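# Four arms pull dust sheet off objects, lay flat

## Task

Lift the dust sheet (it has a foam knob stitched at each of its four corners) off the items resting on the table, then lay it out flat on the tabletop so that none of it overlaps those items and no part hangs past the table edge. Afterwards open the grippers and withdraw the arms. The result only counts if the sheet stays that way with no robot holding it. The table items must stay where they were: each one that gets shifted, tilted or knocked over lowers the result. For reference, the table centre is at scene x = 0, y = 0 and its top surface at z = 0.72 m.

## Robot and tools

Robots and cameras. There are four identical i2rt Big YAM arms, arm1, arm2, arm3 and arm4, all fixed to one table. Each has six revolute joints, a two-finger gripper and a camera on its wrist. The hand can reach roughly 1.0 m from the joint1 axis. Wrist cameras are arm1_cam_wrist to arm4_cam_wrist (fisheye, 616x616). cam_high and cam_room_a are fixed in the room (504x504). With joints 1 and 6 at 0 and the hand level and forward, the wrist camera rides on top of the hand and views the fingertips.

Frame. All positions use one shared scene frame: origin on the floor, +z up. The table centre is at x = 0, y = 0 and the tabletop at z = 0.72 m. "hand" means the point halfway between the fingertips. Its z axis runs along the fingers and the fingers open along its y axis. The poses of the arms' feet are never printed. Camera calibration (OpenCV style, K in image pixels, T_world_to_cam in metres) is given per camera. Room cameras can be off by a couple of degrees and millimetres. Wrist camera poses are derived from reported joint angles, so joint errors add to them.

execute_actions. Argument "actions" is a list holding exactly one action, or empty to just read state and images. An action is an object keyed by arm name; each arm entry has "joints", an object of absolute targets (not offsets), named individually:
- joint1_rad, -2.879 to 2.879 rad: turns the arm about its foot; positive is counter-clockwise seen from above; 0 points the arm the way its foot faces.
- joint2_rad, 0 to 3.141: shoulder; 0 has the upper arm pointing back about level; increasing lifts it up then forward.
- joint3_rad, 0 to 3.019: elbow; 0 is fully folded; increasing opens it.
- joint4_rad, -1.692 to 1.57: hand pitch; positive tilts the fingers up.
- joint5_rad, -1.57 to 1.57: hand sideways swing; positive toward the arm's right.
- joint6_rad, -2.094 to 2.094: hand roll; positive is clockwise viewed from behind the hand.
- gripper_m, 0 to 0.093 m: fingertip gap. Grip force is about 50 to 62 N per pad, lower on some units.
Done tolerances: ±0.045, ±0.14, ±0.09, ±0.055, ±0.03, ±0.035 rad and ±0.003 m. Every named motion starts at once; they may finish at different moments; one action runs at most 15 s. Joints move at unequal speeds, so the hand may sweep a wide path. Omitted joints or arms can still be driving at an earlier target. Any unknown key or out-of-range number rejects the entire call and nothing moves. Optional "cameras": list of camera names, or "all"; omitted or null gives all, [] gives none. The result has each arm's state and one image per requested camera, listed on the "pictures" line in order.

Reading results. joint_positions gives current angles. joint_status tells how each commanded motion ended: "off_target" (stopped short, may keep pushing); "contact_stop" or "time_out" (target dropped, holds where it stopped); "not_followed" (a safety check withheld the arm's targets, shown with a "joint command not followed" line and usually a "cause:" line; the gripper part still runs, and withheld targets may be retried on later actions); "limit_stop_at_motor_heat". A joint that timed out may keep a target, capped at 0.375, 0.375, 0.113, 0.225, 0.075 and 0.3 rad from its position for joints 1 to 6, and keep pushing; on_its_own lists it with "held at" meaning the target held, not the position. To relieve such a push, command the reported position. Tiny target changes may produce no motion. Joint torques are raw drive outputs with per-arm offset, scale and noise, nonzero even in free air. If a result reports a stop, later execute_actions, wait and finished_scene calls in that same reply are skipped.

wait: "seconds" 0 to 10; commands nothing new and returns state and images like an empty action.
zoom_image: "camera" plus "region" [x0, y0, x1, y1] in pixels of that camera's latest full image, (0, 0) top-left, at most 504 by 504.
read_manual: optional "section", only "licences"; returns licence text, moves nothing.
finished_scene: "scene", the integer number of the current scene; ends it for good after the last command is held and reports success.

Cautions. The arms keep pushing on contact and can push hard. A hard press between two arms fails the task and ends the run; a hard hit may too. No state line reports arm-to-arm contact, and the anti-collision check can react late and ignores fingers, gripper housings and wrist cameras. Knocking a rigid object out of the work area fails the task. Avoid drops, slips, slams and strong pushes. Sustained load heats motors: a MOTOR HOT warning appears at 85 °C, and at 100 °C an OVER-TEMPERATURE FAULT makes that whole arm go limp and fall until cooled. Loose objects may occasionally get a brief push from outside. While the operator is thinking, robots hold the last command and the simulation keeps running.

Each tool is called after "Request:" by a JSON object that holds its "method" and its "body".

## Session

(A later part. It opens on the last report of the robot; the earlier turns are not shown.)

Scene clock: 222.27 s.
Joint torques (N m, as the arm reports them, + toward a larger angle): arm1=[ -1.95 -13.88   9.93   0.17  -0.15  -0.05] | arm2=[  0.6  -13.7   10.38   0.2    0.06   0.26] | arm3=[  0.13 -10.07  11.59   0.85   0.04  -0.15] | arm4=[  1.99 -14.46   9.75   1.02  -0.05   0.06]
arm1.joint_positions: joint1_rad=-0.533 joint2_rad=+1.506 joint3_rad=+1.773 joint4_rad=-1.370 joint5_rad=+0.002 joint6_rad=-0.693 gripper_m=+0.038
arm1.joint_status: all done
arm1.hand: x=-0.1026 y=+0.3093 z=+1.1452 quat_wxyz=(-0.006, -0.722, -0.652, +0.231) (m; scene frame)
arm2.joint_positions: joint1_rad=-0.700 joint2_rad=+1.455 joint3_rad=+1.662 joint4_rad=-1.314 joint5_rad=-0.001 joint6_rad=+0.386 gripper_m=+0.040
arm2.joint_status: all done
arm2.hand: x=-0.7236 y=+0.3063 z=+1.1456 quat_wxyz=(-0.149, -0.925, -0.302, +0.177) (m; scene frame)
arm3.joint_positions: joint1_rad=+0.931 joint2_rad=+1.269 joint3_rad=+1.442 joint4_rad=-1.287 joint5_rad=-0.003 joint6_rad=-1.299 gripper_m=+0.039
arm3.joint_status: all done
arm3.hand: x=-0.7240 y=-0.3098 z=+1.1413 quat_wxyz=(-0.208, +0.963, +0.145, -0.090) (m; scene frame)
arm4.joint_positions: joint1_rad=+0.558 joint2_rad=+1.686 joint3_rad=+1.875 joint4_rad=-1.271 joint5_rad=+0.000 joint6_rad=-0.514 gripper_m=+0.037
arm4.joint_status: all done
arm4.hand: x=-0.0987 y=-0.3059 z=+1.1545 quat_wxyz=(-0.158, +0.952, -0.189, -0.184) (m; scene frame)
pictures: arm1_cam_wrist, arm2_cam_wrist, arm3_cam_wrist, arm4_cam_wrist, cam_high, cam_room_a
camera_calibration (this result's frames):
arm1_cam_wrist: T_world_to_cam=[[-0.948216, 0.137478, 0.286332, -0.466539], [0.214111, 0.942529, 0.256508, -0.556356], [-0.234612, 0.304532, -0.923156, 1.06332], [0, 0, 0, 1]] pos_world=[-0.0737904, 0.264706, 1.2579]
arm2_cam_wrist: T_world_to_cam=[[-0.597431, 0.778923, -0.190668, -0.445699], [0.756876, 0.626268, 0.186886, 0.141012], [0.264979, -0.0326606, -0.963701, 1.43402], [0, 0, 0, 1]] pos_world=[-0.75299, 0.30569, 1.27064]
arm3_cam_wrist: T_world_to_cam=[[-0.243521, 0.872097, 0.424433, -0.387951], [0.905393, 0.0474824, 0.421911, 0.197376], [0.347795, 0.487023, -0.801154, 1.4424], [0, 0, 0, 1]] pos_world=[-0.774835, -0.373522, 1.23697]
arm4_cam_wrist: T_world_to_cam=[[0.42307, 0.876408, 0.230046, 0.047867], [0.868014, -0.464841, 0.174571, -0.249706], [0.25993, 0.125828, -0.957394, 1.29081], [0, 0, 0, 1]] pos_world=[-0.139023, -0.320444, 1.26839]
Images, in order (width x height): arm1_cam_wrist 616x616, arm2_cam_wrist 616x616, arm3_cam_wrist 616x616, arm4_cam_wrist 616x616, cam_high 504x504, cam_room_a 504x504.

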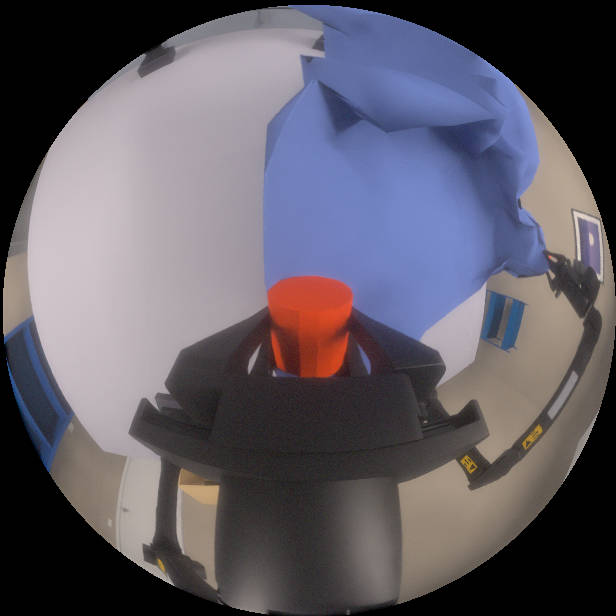

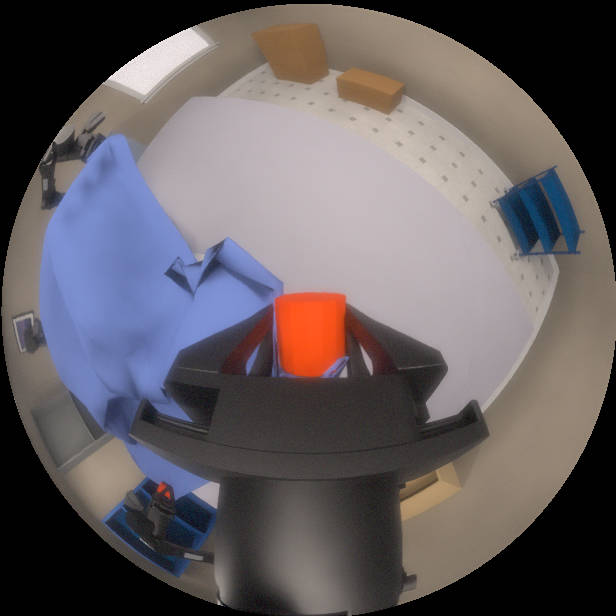

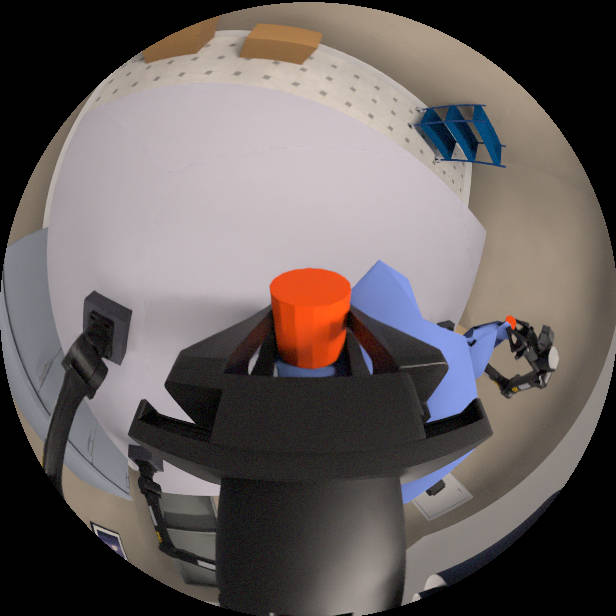

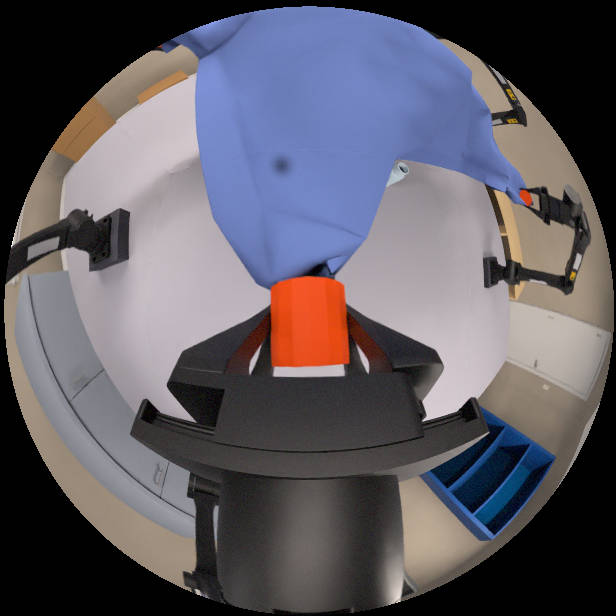

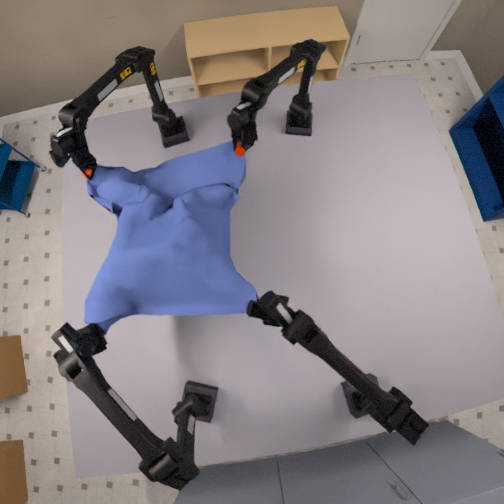

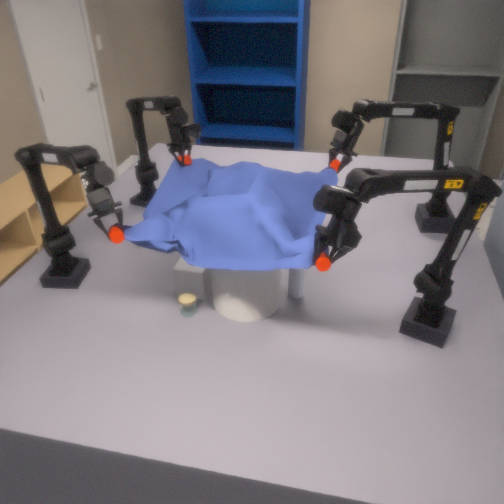

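Request:
{"method": "execute_actions", "body": {"actions": [], "cameras": ["cam_high","cam_room_a","arm4_cam_wrist","arm1_cam_wrist"]}}

Scene clock: 226.60 s.
Joint torques (N m, as the arm reports them, + toward a larger angle): arm1=[ -1.66 -14.28   9.83   0.35  -0.1   -0.04] | arm2=[  1.09 -13.42  10.39   0.29   0.05   0.22] | arm3=[ 0.19 -9.57 11.54  0.82  0.04 -0.15] | arm4=[  2.02 -14.22   9.74   1.    -0.04   0.06]
arm1.joint_positions: joint1_rad=-0.533 joint2_rad=+1.506 joint3_rad=+1.773 joint4_rad=-1.370 joint5_rad=+0.002 joint6_rad=-0.693 gripper_m=+0.038
arm1.joint_status: all done
arm1.hand: x=-0.1026 y=+0.3093 z=+1.1452 quat_wxyz=(-0.006, -0.722, -0.652, +0.231) (m; scene frame)
arm2.joint_positions: joint1_rad=-0.700 joint2_rad=+1.455 joint3_rad=+1.662 joint4_rad=-1.314 joint5_rad=-0.001 joint6_rad=+0.386 gripper_m=+0.040
arm2.joint_status: all done
arm2.hand: x=-0.7236 y=+0.3063 z=+1.1456 quat_wxyz=(-0.149, -0.925, -0.302, +0.177) (m; scene frame)
arm3.joint_positions: joint1_rad=+0.931 joint2_rad=+1.269 joint3_rad=+1.442 joint4_rad=-1.287 joint5_rad=-0.003 joint6_rad=-1.299 gripper_m=+0.039
arm3.joint_status: all done
arm3.hand: x=-0.7240 y=-0.3098 z=+1.1413 quat_wxyz=(-0.208, +0.963, +0.145, -0.090) (m; scene frame)
arm4.joint_positions: joint1_rad=+0.558 joint2_rad=+1.686 joint3_rad=+1.875 joint4_rad=-1.271 joint5_rad=+0.000 joint6_rad=-0.514 gripper_m=+0.037
arm4.joint_status: all done
arm4.hand: x=-0.0987 y=-0.3059 z=+1.1545 quat_wxyz=(-0.158, +0.952, -0.189, -0.184) (m; scene frame)
pictures: arm1_cam_wrist, arm4_cam_wrist, cam_high, cam_room_a
camera_calibration (this result's frames):
arm1_cam_wrist: T_world_to_cam=[[-0.948216, 0.137478, 0.286332, -0.466539], [0.214111, 0.942529, 0.256508, -0.556356], [-0.234612, 0.304532, -0.923156, 1.06332], [0, 0, 0, 1]] pos_world=[-0.0737904, 0.264706, 1.2579]
arm4_cam_wrist: T_world_to_cam=[[0.42307, 0.876408, 0.230046, 0.047867], [0.868014, -0.464841, 0.174571, -0.249706], [0.25993, 0.125828, -0.957394, 1.29081], [0, 0, 0, 1]] pos_world=[-0.139023, -0.320444, 1.26839]
Images, in order (width x height): arm1_cam_wrist 616x616, arm4_cam_wrist 616x616, cam_high 504x504, cam_room_a 504x504.

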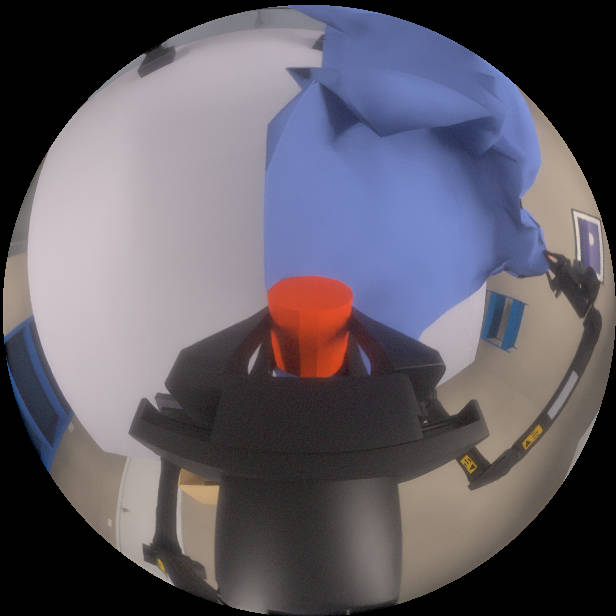

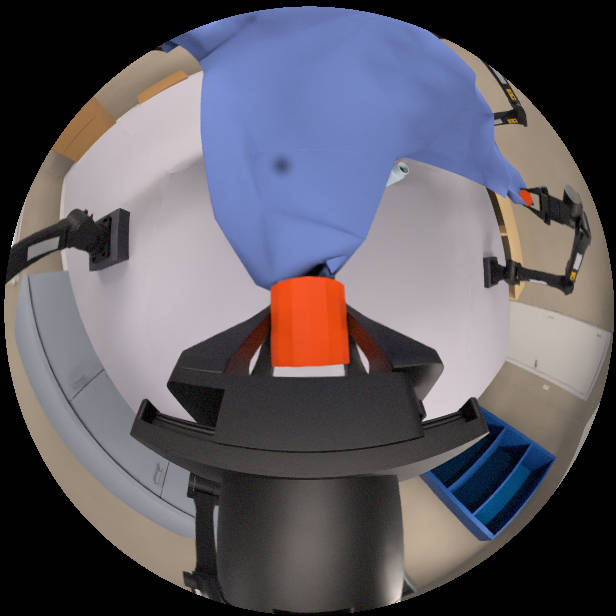

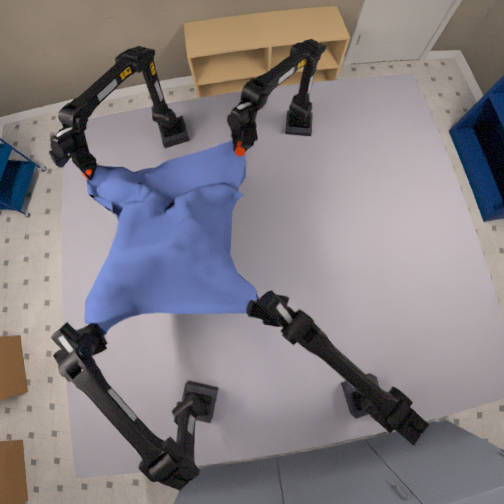

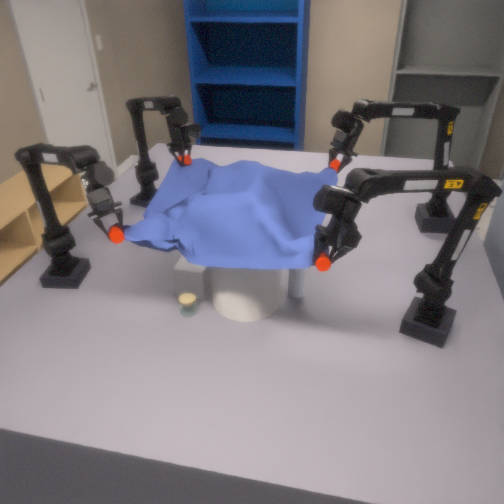

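Request:
{"method": "execute_actions", "body": {"actions": [{"arm1":{"joints":{"joint1_rad":-0.563,"joint2_rad":1.315,"joint3_rad":1.908,"joint4_rad":-1.386}},"arm2":{"joints":{"joint1_rad":-0.80,"joint2_rad":1.32,"joint3_rad":1.87,"joint4_rad":-1.322}},"arm3":{"joints":{"joint1_rad":1.036,"joint2_rad":1.14,"joint3_rad":1.675,"joint4_rad":-1.316}},"arm4":{"joints":{"joint1_rad":0.58,"joint2_rad":1.454,"joint3_rad":1.9,"joint4_rad":-1.238}}}], "cameras": ["cam_high","cam_room_a","arm4_cam_wrist","arm1_cam_wrist"]}}

Scene clock: 248.77 s.
Joint torques (N m, as the arm reports them, + toward a larger angle): arm1=[ -1.36 -10.23  10.86   0.83  -0.22  -0.02] | arm2=[  0.11 -10.24  10.1    0.92   0.21   0.24] | arm3=[ 0.32 -6.35 12.65  1.28  0.01 -0.12] | arm4=[ 2.28 -9.88 10.72  2.85 -0.05  0.07]
arm1.joint_positions: joint1_rad=-0.564 joint2_rad=+1.319 joint3_rad=+1.885 joint4_rad=-1.376 joint5_rad=+0.005 joint6_rad=-0.693 gripper_m=+0.038
arm1.joint_status: all done
arm1.hand: x=-0.0705 y=+0.3609 z=+1.2924 quat_wxyz=(-0.005, -0.699, -0.612, +0.371) (m; scene frame)
arm2.joint_positions: joint1_rad=-0.801 joint2_rad=+1.324 joint3_rad=+1.847 joint4_rad=-1.323 joint5_rad=-0.005 joint6_rad=+0.387 gripper_m=+0.040
arm2.joint_status: all done
arm2.hand: x=-0.7472 y=+0.3615 z=+1.3008 quat_wxyz=(-0.230, -0.894, -0.244, +0.298) (m; scene frame)
arm3.joint_positions: joint1_rad=+1.043 joint2_rad=+1.141 joint3_rad=+1.647 joint4_rad=-1.314 joint5_rad=-0.002 joint6_rad=-1.299 gripper_m=+0.039
arm3.joint_status: all done
arm3.hand: x=-0.7488 y=-0.3631 z=+1.2933 quat_wxyz=(-0.332, +0.909, +0.190, -0.167) (m; scene frame)
arm4.joint_positions: joint1_rad=+0.573 joint2_rad=+1.444 joint3_rad=+1.875 joint4_rad=-1.263 joint5_rad=+0.001 joint6_rad=-0.514 gripper_m=+0.037
arm4.joint_status: all done
arm4.hand: x=-0.0623 y=-0.3653 z=+1.2930 quat_wxyz=(-0.233, +0.916, -0.175, -0.275) (m; scene frame)
pictures: arm1_cam_wrist, arm4_cam_wrist, cam_high, cam_room_a
camera_calibration (this result's frames):
arm1_cam_wrist: T_world_to_cam=[[-0.863679, 0.238678, 0.443949, -0.719594], [0.271689, 0.96232, 0.0111877, -0.335601], [-0.424551, 0.130279, -0.895982, 1.20547], [0, 0, 0, 1]] pos_world=[-0.0185369, 0.33766, 1.4033]
arm4_cam_wrist: T_world_to_cam=[[0.454329, 0.827799, 0.329143, -0.0912074], [0.88413, -0.464247, -0.0528118, -0.0378619], [0.109086, 0.314999, -0.942802, 1.46224], [0, 0, 0, 1]] pos_world=[-0.0845967, -0.40268, 1.40662]
Images, in order (width x height): arm1_cam_wrist 616x616, arm4_cam_wrist 616x616, cam_high 504x504, cam_room_a 504x504.

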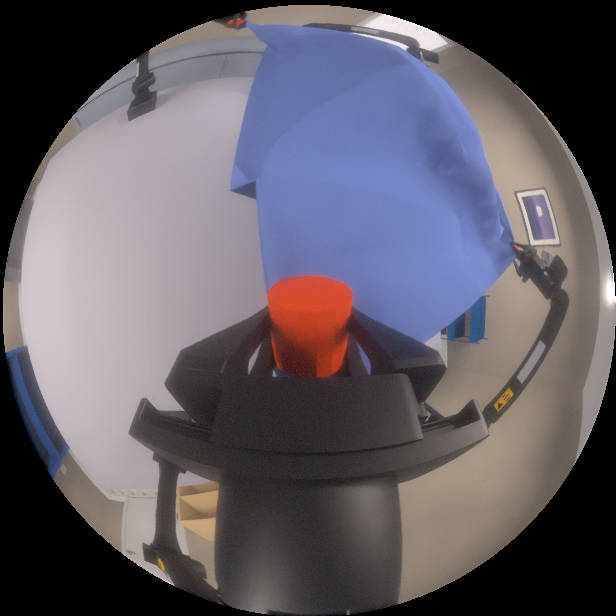

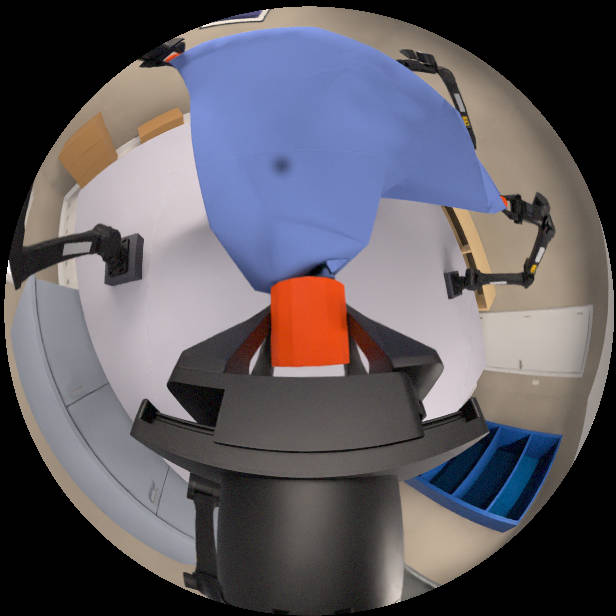

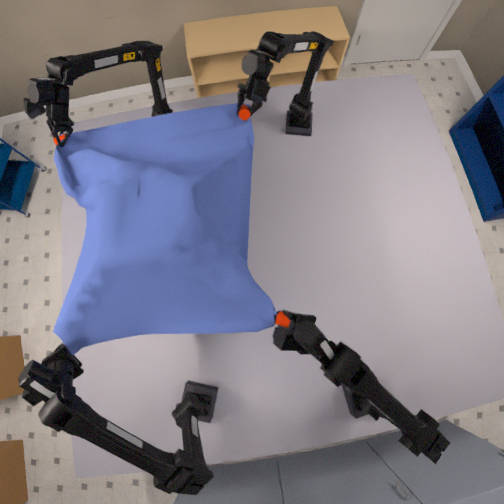

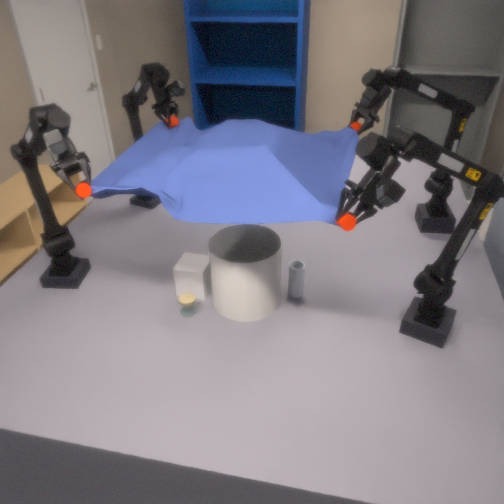

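Request:
{"method": "execute_actions", "body": {"actions": [{"arm1":{"joints":{"joint1_rad":-0.28,"joint2_rad":1.12,"joint3_rad":1.69,"joint4_rad":-1.37,"joint6_rad":-0.4}},"arm2":{"joints":{"joint1_rad":-0.466,"joint2_rad":1.17,"joint3_rad":1.67,"joint4_rad":-1.29,"joint6_rad":0.52}},"arm3":{"joints":{"joint1_rad":0.645,"joint2_rad":1.01,"joint3_rad":1.51,"joint4_rad":-1.3,"joint6_rad":-1.44}},"arm4":{"joints":{"joint1_rad":0.33,"joint2_rad":1.28,"joint3_rad":1.67,"joint4_rad":-1.19,"joint6_rad":-0.63}}}], "cameras": []}}

Request:
{"method": "execute_actions", "body": {"actions": [{"arm1":{"joints":{"joint1_rad":0.006,"joint2_rad":0.915,"joint3_rad":1.48,"joint4_rad":-1.361,"joint6_rad":-0.11}},"arm2":{"joints":{"joint1_rad":-0.132,"joint2_rad":1.02,"joint3_rad":1.48,"joint4_rad":-1.25,"joint6_rad":0.85}},"arm3":{"joints":{"joint1_rad":0.252,"joint2_rad":0.873,"joint3_rad":1.365,"joint4_rad":-1.285,"joint6_rad":-1.83}},"arm4":{"joints":{"joint1_rad":0.087,"joint2_rad":1.105,"joint3_rad":1.45,"joint4_rad":-1.139,"joint6_rad":-0.87}}}], "cameras": ["cam_room_a"]}}

Request:
{"method": "execute_actions", "body": {"actions": [{"arm1":{"joints":{"joint1_rad":0.772,"joint2_rad":0.998,"joint3_rad":1.53,"joint4_rad":-1.32,"joint6_rad":0.66}},"arm2":{"joints":{"joint1_rad":0.461,"joint2_rad":1.2265,"joint3_rad":1.635,"joint4_rad":-1.19,"joint6_rad":1.45}},"arm3":{"joints":{"joint1_rad":-0.374,"joint2_rad":1.153,"joint3_rad":1.54,"joint4_rad":-1.17,"joint6_rad":-2.09}},"arm4":{"joints":{"joint1_rad":-0.508,"joint2_rad":1.176,"joint3_rad":1.51,"joint4_rad":-1.12,"joint6_rad":-1.47}}}], "cameras": ["cam_room_a"]}}

Request:
{"method": "execute_actions", "body": {"actions": [{"arm1":{"joints":{"joint1_rad":0.98,"joint2_rad":1.24,"joint3_rad":1.58,"joint4_rad":-1.28,"joint6_rad":0.87}},"arm2":{"joints":{"joint1_rad":0.62,"joint2_rad":1.5,"joint3_rad":1.8,"joint4_rad":-1.225,"joint6_rad":1.6}},"arm3":{"joints":{"joint1_rad":-0.517,"joint2_rad":1.46,"joint3_rad":1.72,"joint4_rad":-1.195}},"arm4":{"joints":{"joint1_rad":-0.7,"joint2_rad":1.416,"joint3_rad":1.61,"joint4_rad":-1.13,"joint6_rad":-1.66}}}], "cameras": []}}

Request:
{"method": "execute_actions", "body": {"actions": [{"arm1":{"joints":{"joint1_rad":1.184,"joint2_rad":1.479,"joint3_rad":1.63,"joint4_rad":-1.242,"joint6_rad":1.07}},"arm2":{"joints":{"joint1_rad":0.778,"joint2_rad":1.78,"joint3_rad":1.97,"joint4_rad":-1.262,"joint6_rad":1.76}},"arm3":{"joints":{"joint1_rad":-0.66,"joint2_rad":1.766,"joint3_rad":1.9,"joint4_rad":-1.222}},"arm4":{"joints":{"joint1_rad":-0.892,"joint2_rad":1.656,"joint3_rad":1.715,"joint4_rad":-1.145,"joint6_rad":-1.85}}}]}}

Scene clock: 341.50 s.
Joint torques (N m, as the arm reports them, + toward a larger angle): arm1=[-0.94 -5.52  8.51  1.42 -0.16  0.06] | arm2=[-0.1  -6.99  9.34  1.53  0.08  0.26] | arm3=[ 0.75 -4.12  9.88  1.99 -0.11 -0.14] | arm4=[ 1.93 -8.55  8.46  2.88 -0.16  0.06]
arm1.joint_positions: joint1_rad=-0.283 joint2_rad=+1.110 joint3_rad=+1.697 joint4_rad=-1.375 joint5_rad=+0.003 joint6_rad=-0.407 gripper_m=+0.038
arm1.joint_status: all done
arm1.hand: x=+0.0757 y=+0.3427 z=+1.2880 quat_wxyz=(-0.112, -0.697, -0.608, +0.363) (m; scene frame)
arm2.joint_positions: joint1_rad=-0.460 joint2_rad=+1.168 joint3_rad=+1.660 joint4_rad=-1.310 joint5_rad=-0.001 joint6_rad=+0.504 gripper_m=+0.040
arm2.joint_status: all done
arm2.hand: x=-0.5807 y=+0.3376 z=+1.2787 quat_wxyz=(-0.284, -0.864, -0.343, +0.234) (m; scene frame)
arm3.joint_positions: joint1_rad=+0.647 joint2_rad=+1.006 joint3_rad=+1.514 joint4_rad=-1.310 joint5_rad=+0.001 joint6_rad=-1.429 gripper_m=+0.039
arm3.joint_status: all done
arm3.hand: x=-0.5848 y=-0.3314 z=+1.2804 quat_wxyz=(-0.369, +0.924, +0.067, -0.076) (m; scene frame)
arm4.joint_positions: joint1_rad=+0.323 joint2_rad=+1.288 joint3_rad=+1.674 joint4_rad=-1.217 joint5_rad=+0.003 joint6_rad=-0.622 gripper_m=+0.037
arm4.joint_status: all done
arm4.hand: x=+0.0777 y=-0.3408 z=+1.2765 quat_wxyz=(-0.280, +0.901, -0.240, -0.229) (m; scene frame)
pictures: none
No camera images: the call's "cameras" was empty. Leave "cameras" out to get every camera's image.

Scene clock: 342.90 s.
Joint torques (N m, as the arm reports them, + toward a larger angle): arm1=[-0.94 -1.92  8.62  1.54  0.07  0.04] | arm2=[ 0.79 -5.41  9.24  1.6  -0.09  0.21] | arm3=[ 0.55 -2.46 10.19  1.98 -0.07 -0.2 ] | arm4=[ 2.25 -5.37  8.54  2.98 -0.16  0.04]
arm1.joint_positions: joint1_rad=+0.004 joint2_rad=+0.907 joint3_rad=+1.488 joint4_rad=-1.372 joint5_rad=-0.003 joint6_rad=-0.120 gripper_m=+0.038
arm1.joint_status: all done
arm1.hand: x=+0.2017 y=+0.3660 z=+1.2558 quat_wxyz=(-0.212, -0.697, -0.609, +0.312) (m; scene frame)
arm2.joint_positions: joint1_rad=-0.137 joint2_rad=+1.019 joint3_rad=+1.471 joint4_rad=-1.269 joint5_rad=+0.003 joint6_rad=+0.836 gripper_m=+0.040
arm2.joint_status: all done
arm2.hand: x=-0.4420 y=+0.3635 z=+1.2478 quat_wxyz=(-0.343, -0.866, -0.338, +0.133) (m; scene frame)
arm3.joint_positions: joint1_rad=+0.256 joint2_rad=+0.872 joint3_rad=+1.365 joint4_rad=-1.295 joint5_rad=+0.000 joint6_rad=-1.816 gripper_m=+0.039
arm3.joint_status: all done
arm3.hand: x=-0.4416 y=-0.3617 z=+1.2536 quat_wxyz=(-0.371, +0.924, +0.065, +0.069) (m; scene frame)
arm4.joint_positions: joint1_rad=+0.077 joint2_rad=+1.108 joint3_rad=+1.455 joint4_rad=-1.168 joint5_rad=+0.003 joint6_rad=-0.861 gripper_m=+0.037
arm4.joint_status: all done
arm4.hand: x=+0.2061 y=-0.3637 z=+1.2502 quat_wxyz=(-0.330, +0.899, -0.243, -0.157) (m; scene frame)
pictures: cam_room_a
Images, in order (width x height): cam_room_a 504x504.

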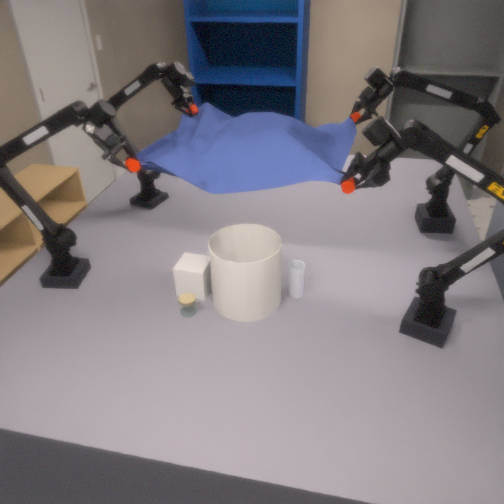

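Scene clock: 344.60 s.
Joint torques (N m, as the arm reports them, + toward a larger angle): arm1=[-1.04 -4.99 12.8   1.53  0.12 -0.01] | arm2=[ 0.46 -9.91 12.39  1.26 -0.19  0.13] | arm3=[ 1.03 -7.52 14.76  1.79 -0.05 -0.12] | arm4=[ 1.98 -7.48 13.25  2.72 -0.12  0.1 ]
arm1.joint_positions: joint1_rad=+0.765 joint2_rad=+1.013 joint3_rad=+1.488 joint4_rad=-1.337 joint5_rad=+0.000 joint6_rad=+0.650 gripper_m=+0.038
arm1.joint_status: all done
arm1.hand: x=+0.4688 y=+0.3575 z=+1.2257 quat_wxyz=(-0.337, -0.711, -0.613, +0.071) (m; scene frame)
arm2.joint_positions: joint1_rad=+0.460 joint2_rad=+1.240 joint3_rad=+1.588 joint4_rad=-1.202 joint5_rad=+0.007 joint6_rad=+1.445 gripper_m=+0.040
arm2.joint_status: all done
arm2.hand: x=-0.1705 y=+0.3584 z=+1.2265 quat_wxyz=(-0.341, -0.875, -0.335, -0.080) (m; scene frame)
arm3.joint_positions: joint1_rad=-0.373 joint2_rad=+1.162 joint3_rad=+1.493 joint4_rad=-1.178 joint5_rad=+0.000 joint6_rad=-2.080 gripper_m=+0.039
arm3.joint_status: all done
arm3.hand: x=-0.1704 y=-0.3581 z=+1.2323 quat_wxyz=(-0.291, +0.928, -0.105, +0.209) (m; scene frame)
arm4.joint_positions: joint1_rad=-0.512 joint2_rad=+1.182 joint3_rad=+1.455 joint4_rad=-1.145 joint5_rad=+0.002 joint6_rad=-1.460 gripper_m=+0.037
arm4.joint_status: all done
arm4.hand: x=+0.4706 y=-0.3679 z=+1.2221 quat_wxyz=(-0.338, +0.908, -0.240, +0.051) (m; scene frame)
pictures: cam_room_a
Images, in order (width x height): cam_room_a 504x504.

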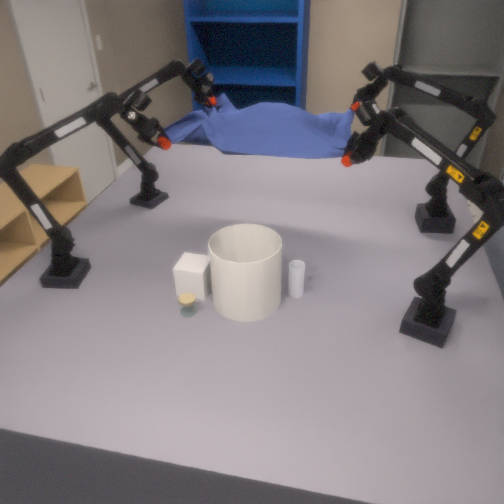

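Scene clock: 346.00 s.
Joint torques (N m, as the arm reports them, + toward a larger angle): arm1=[ -1.65 -10.54  11.9    1.39  -0.06   0.04] | arm2=[  0.13 -14.22  11.65   0.49  -0.17   0.17] | arm3=[  1.2  -12.74  14.03   1.07   0.01  -0.12] | arm4=[  2.04 -12.18  12.12   2.11  -0.12   0.06]
arm1.joint_positions: joint1_rad=+0.979 joint2_rad=+1.249 joint3_rad=+1.551 joint4_rad=-1.292 joint5_rad=+0.002 joint6_rad=+0.862 gripper_m=+0.038
arm1.joint_status: all done
arm1.hand: x=+0.5921 y=+0.3380 z=+1.1693 quat_wxyz=(-0.284, -0.726, -0.627, -0.001) (m; scene frame)
arm2.joint_positions: joint1_rad=+0.624 joint2_rad=+1.514 joint3_rad=+1.765 joint4_rad=-1.222 joint5_rad=+0.006 joint6_rad=+1.592 gripper_m=+0.040
arm2.joint_status: all done
arm2.hand: x=-0.0442 y=+0.3421 z=+1.1753 quat_wxyz=(-0.273, -0.889, -0.349, -0.111) (m; scene frame)
arm3.joint_positions: joint1_rad=-0.521 joint2_rad=+1.469 joint3_rad=+1.682 joint4_rad=-1.190 joint5_rad=-0.002 joint6_rad=-2.081 gripper_m=+0.039
arm3.joint_status: all done
arm3.hand: x=-0.0433 y=-0.3404 z=+1.1793 quat_wxyz=(-0.228, +0.938, -0.177, +0.190) (m; scene frame)
arm4.joint_positions: joint1_rad=-0.706 joint2_rad=+1.435 joint3_rad=+1.570 joint4_rad=-1.145 joint5_rad=+0.002 joint6_rad=-1.652 gripper_m=+0.037
arm4.joint_status: all done
arm4.hand: x=+0.5949 y=-0.3454 z=+1.1585 quat_wxyz=(-0.260, +0.929, -0.247, +0.093) (m; scene frame)
pictures: none
No camera images: the call's "cameras" was empty. Leave "cameras" out to get every camera's image.

Scene clock: 347.43 s.
Joint torques (N m, as the arm reports them, + toward a larger angle): arm1=[ -2.45 -15.07  12.13   1.25   0.06   0.03] | arm2=[  1.06 -19.34  11.73   0.33  -0.16   0.13] | arm3=[  0.69 -16.43  14.04   0.78   0.02  -0.14] | arm4=[  1.55 -16.21  11.88   1.44  -0.08   0.04]
arm1.joint_positions: joint1_rad=+1.190 joint2_rad=+1.491 joint3_rad=+1.599 joint4_rad=-1.254 joint5_rad=+0.001 joint6_rad=+1.061 gripper_m=+0.038
arm1.joint_status: all done
arm1.hand: x=+0.7189 y=+0.3662 z=+1.0803 quat_wxyz=(-0.204, -0.736, -0.644, -0.045) (m; scene frame)
arm2.joint_positions: joint1_rad=+0.776 joint2_rad=+1.797 joint3_rad=+1.932 joint4_rad=-1.260 joint5_rad=+0.006 joint6_rad=+1.755 gripper_m=+0.040
arm2.joint_status: all done
arm2.hand: x=+0.0777 y=+0.3584 z=+1.0845 quat_wxyz=(-0.189, -0.910, -0.351, -0.113) (m; scene frame)
arm3.joint_positions: joint1_rad=-0.662 joint2_rad=+1.779 joint3_rad=+1.863 joint4_rad=-1.218 joint5_rad=-0.003 joint6_rad=-2.081 gripper_m=+0.039
arm3.joint_status: all done
arm3.hand: x=+0.0795 y=-0.3581 z=+1.0857 quat_wxyz=(-0.161, +0.943, -0.248, +0.152) (m; scene frame)
arm4.joint_positions: joint1_rad=-0.892 joint2_rad=+1.674 joint3_rad=+1.677 joint4_rad=-1.145 joint5_rad=+0.000 joint6_rad=-1.841 gripper_m=+0.037
arm4.joint_status: all done
arm4.hand: x=+0.7191 y=-0.3639 z=+1.0781 quat_wxyz=(-0.183, +0.945, -0.249, +0.107) (m; scene frame)
pictures: arm1_cam_wrist, arm2_cam_wrist, arm3_cam_wrist, arm4_cam_wrist, cam_high, cam_room_a
camera_calibration (this result's frames):
arm1_cam_wrist: T_world_to_cam=[[-0.927994, 0.0764141, -0.364676, 1.03425], [-0.0714364, 0.924098, 0.37542, -0.685647], [0.365683, 0.374439, -0.852098, 0.644929], [0, 0, 0, 1]] pos_world=[0.674958, 0.313087, 1.18411]
arm2_cam_wrist: T_world_to_cam=[[-0.575029, 0.692932, -0.434956, 0.274749], [0.398314, 0.701497, 0.590972, -0.924074], [0.714624, 0.166577, -0.679385, 0.749885], [0, 0, 0, 1]] pos_world=[-0.00982511, 0.332939, 1.17507]
arm3_cam_wrist: T_world_to_cam=[[0.419496, 0.826545, 0.375295, -0.142213], [0.472469, -0.551824, 0.687214, -0.972612], [0.77511, -0.110969, -0.622005, 0.699279], [0, 0, 0, 1]] pos_world=[-0.0228311, -0.341567, 1.15672]
arm4_cam_wrist: T_world_to_cam=[[0.435434, 0.805259, 0.402438, -0.450273], [0.52423, -0.590243, 0.613837, -1.24519], [0.731834, -0.0563153, -0.679152, 0.306751], [0, 0, 0, 1]] pos_world=[0.624339, -0.355104, 1.15388]
Images, in order (width x height): arm1_cam_wrist 616x616, arm2_cam_wrist 616x616, arm3_cam_wrist 616x616, arm4_cam_wrist 616x616, cam_high 504x504, cam_room_a 504x504.

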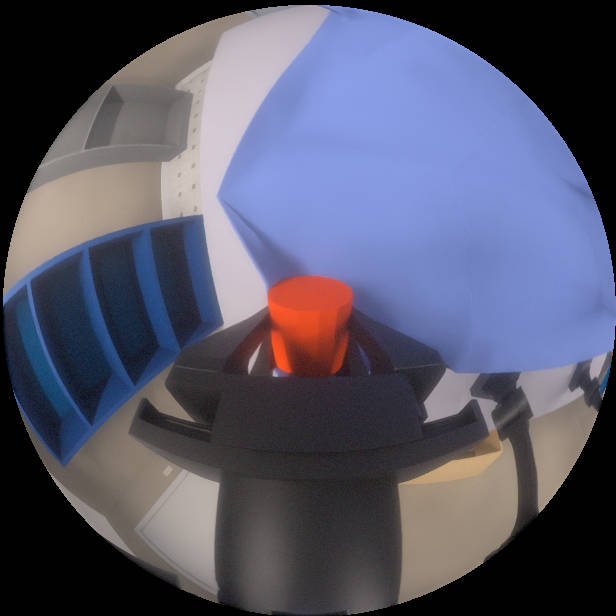

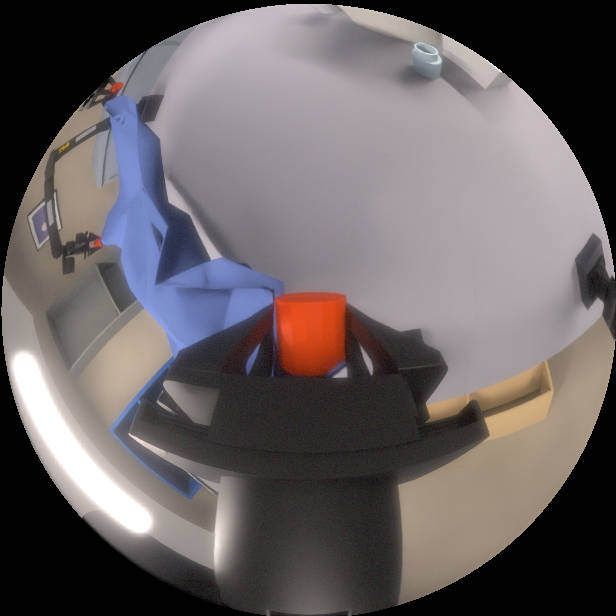

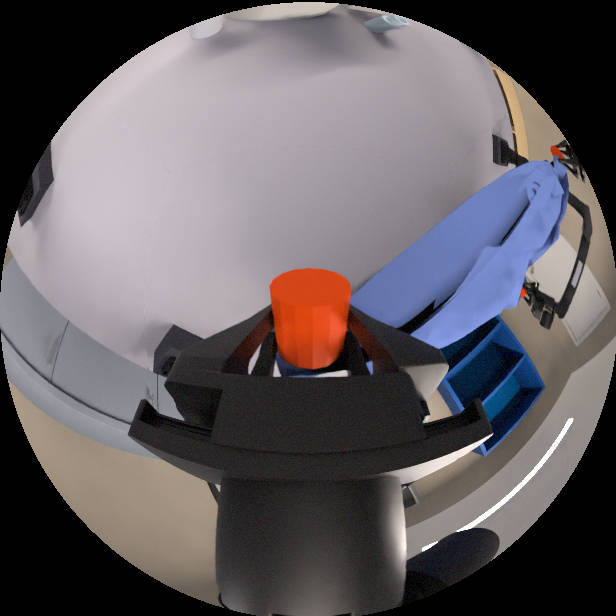

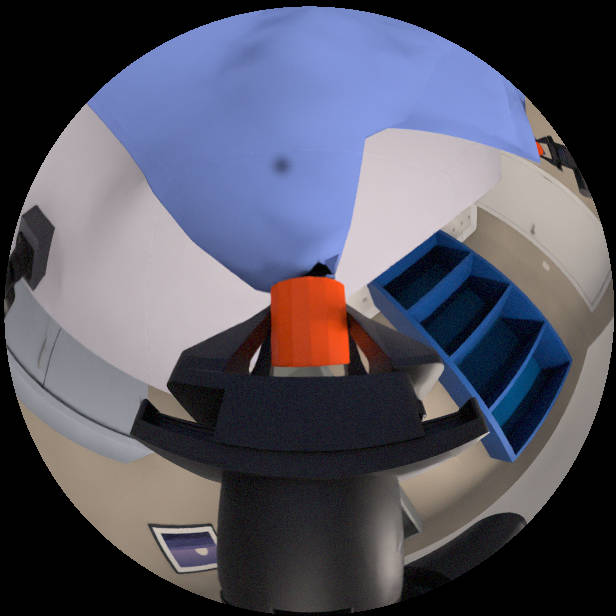

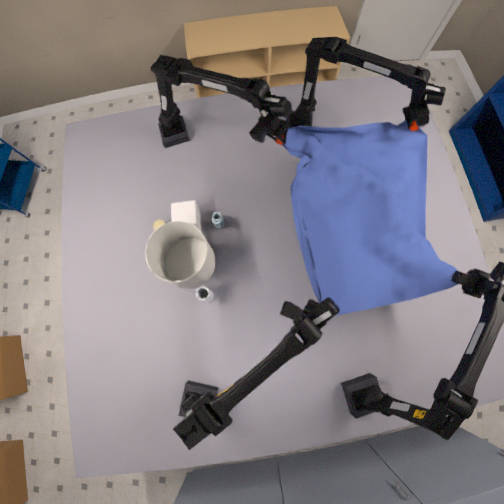

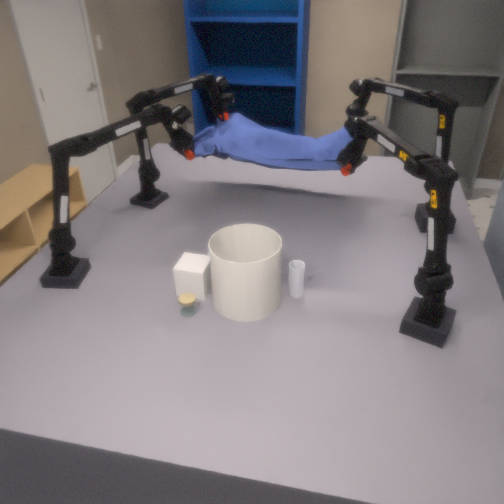

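Request:
{"method": "execute_actions", "body": {"actions": [{"arm1":{"joints":{"joint1_rad":1.24,"joint2_rad":1.866,"joint3_rad":1.381,"joint4_rad":-1.08,"joint6_rad":1.12}},"arm2":{"joints":{"joint1_rad":0.79,"joint2_rad":2.07,"joint3_rad":1.68,"joint4_rad":-1.15}},"arm3":{"joints":{"joint1_rad":-0.68,"joint2_rad":2.08,"joint3_rad":1.64,"joint4_rad":-1.12}},"arm4":{"joints":{"joint1_rad":-0.938,"joint2_rad":2.075,"joint3_rad":1.585,"joint4_rad":-1.06,"joint6_rad":-1.9}}}]}}

Scene clock: 367.87 s.
Joint torques (N m, as the arm reports them, + toward a larger angle): arm1=[ -0.38 -18.19   9.79   0.03   0.12   0.02] | arm2=[  1.89 -19.68  10.08  -0.23  -0.17   0.07] | arm3=[  0.15 -16.94  11.27   0.     0.04  -0.16] | arm4=[  1.56 -20.23   8.61   1.03  -0.08   0.01]
arm1.joint_positions: joint1_rad=+1.236 joint2_rad=+1.866 joint3_rad=+1.359 joint4_rad=-1.088 joint5_rad=-0.001 joint6_rad=+1.113 gripper_m=+0.038
arm1.joint_status: all done
arm1.hand: x=+0.7199 y=+0.3968 z=+0.7914 quat_wxyz=(+0.015, -0.754, -0.656, +0.002) (m; scene frame)
arm2.joint_positions: joint1_rad=+0.776 joint2_rad=+2.067 joint3_rad=+1.649 joint4_rad=-1.152 joint5_rad=+0.006 joint6_rad=+1.763 gripper_m=+0.041
arm2.joint_status: all done
arm2.hand: x=+0.0405 y=+0.3864 z=+0.8008 quat_wxyz=(-0.002, -0.934, -0.357, +0.003) (m; scene frame)
arm3.joint_positions: joint1_rad=-0.670 joint2_rad=+2.068 joint3_rad=+1.613 joint4_rad=-1.116 joint5_rad=-0.003 joint6_rad=-2.082 gripper_m=+0.039
arm3.joint_status: all done
arm3.hand: x=+0.0446 y=-0.3845 z=+0.8060 quat_wxyz=(-0.005, +0.966, -0.258, +0.001) (m; scene frame)
arm4.joint_positions: joint1_rad=-0.940 joint2_rad=+2.103 joint3_rad=+1.562 joint4_rad=-1.072 joint5_rad=+0.000 joint6_rad=-1.893 gripper_m=+0.037
arm4.joint_status: all done
arm4.hand: x=+0.7220 y=-0.4008 z=+0.7806 quat_wxyz=(+0.018, +0.967, -0.253, -0.012) (m; scene frame)
pictures: arm1_cam_wrist, arm2_cam_wrist, arm3_cam_wrist, arm4_cam_wrist, cam_high, cam_room_a
camera_calibration (this result's frames):
arm1_cam_wrist: T_world_to_cam=[[-0.991493, 0.129417, 0.0138727, 0.652586], [0.111456, 0.789147, 0.604008, -0.864398], [0.0672211, 0.600416, -0.796858, 0.468447], [0, 0, 0, 1]] pos_world=[0.711888, 0.316418, 0.886335]
arm2_cam_wrist: T_world_to_cam=[[-0.649651, 0.760084, -0.0150178, -0.248623], [0.613971, 0.536212, 0.579238, -0.696696], [0.448322, 0.367082, -0.81502, 0.620936], [0, 0, 0, 1]] pos_world=[-0.0121457, 0.334616, 0.905895]
arm3_cam_wrist: T_world_to_cam=[[0.4969, 0.867785, 0.00626926, 0.309054], [0.710021, -0.410696, 0.572013, -0.641948], [0.498959, -0.279782, -0.820221, 0.656591], [0, 0, 0, 1]] pos_world=[-0.025384, -0.348136, 0.903814]
arm4_cam_wrist: T_world_to_cam=[[0.493359, 0.868953, -0.0389616, 0.0261576], [0.727355, -0.387572, 0.566341, -1.11418], [0.477024, -0.307748, -0.823249, 0.296225], [0, 0, 0, 1]] pos_world=[0.656196, -0.363393, 0.875894]
Images, in order (width x height): arm1_cam_wrist 616x616, arm2_cam_wrist 616x616, arm3_cam_wrist 616x616, arm4_cam_wrist 616x616, cam_high 504x504, cam_room_a 504x504.

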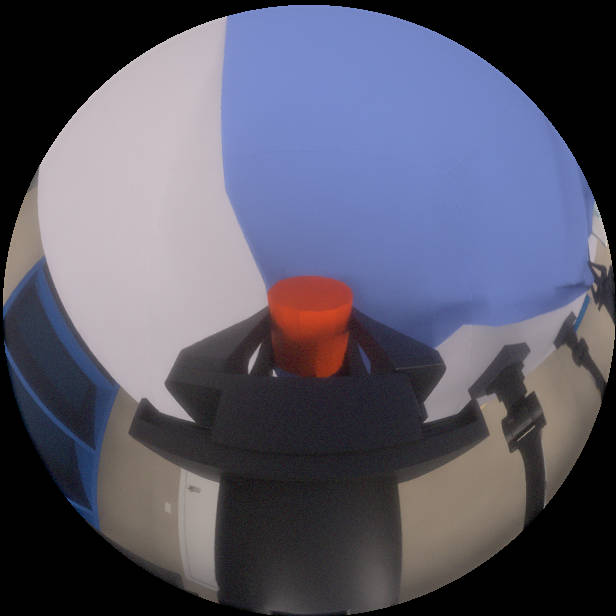

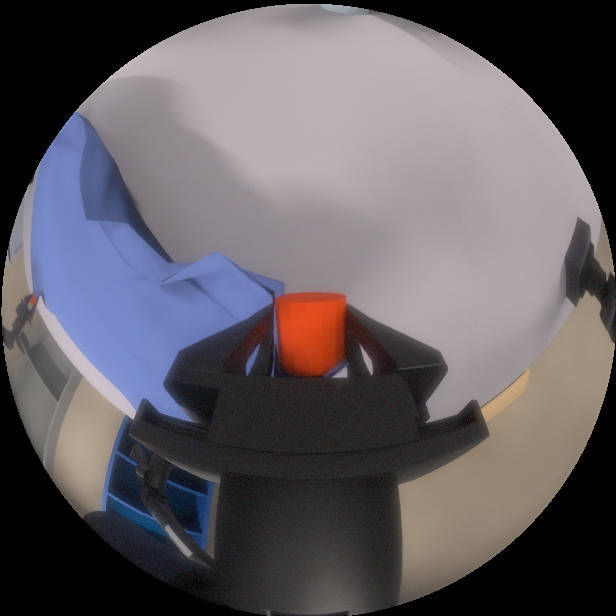

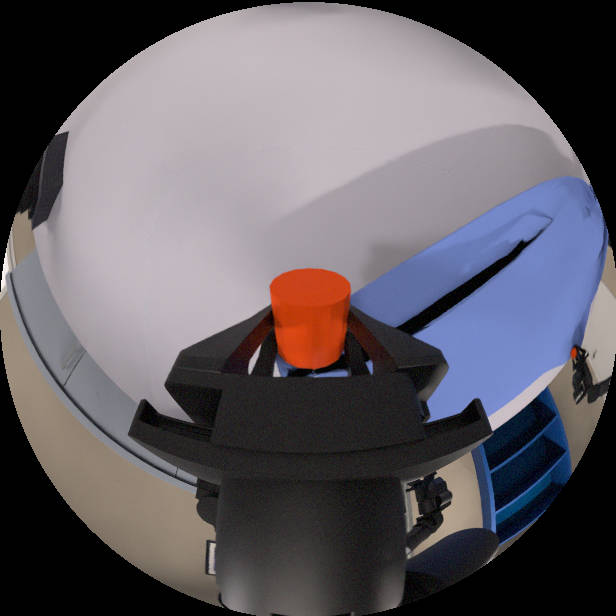

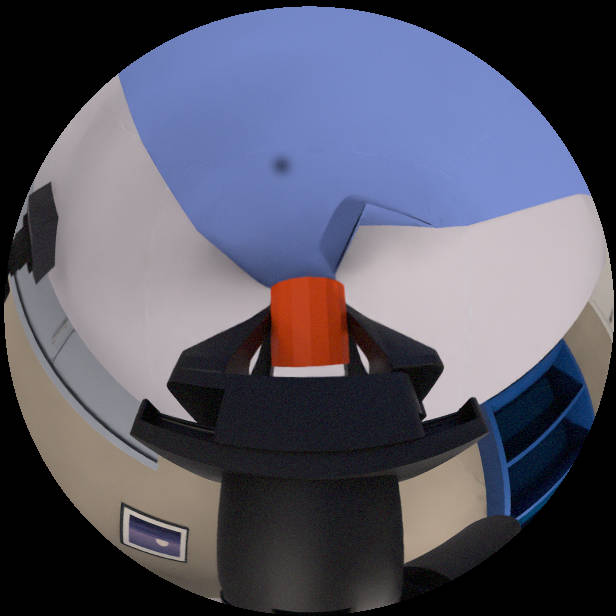

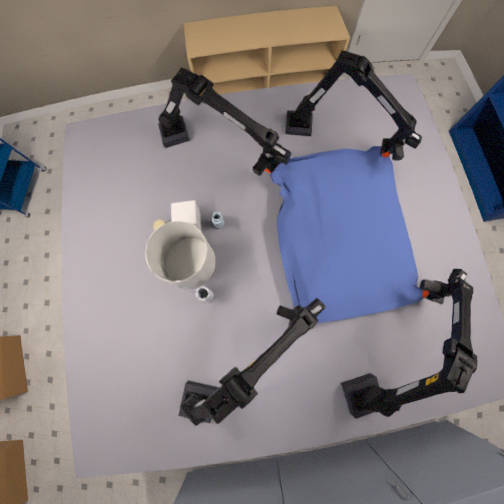

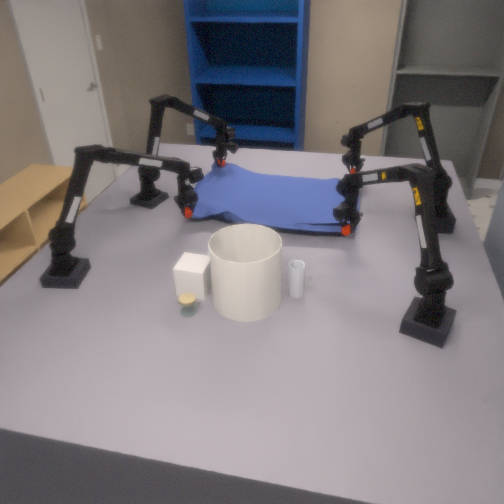

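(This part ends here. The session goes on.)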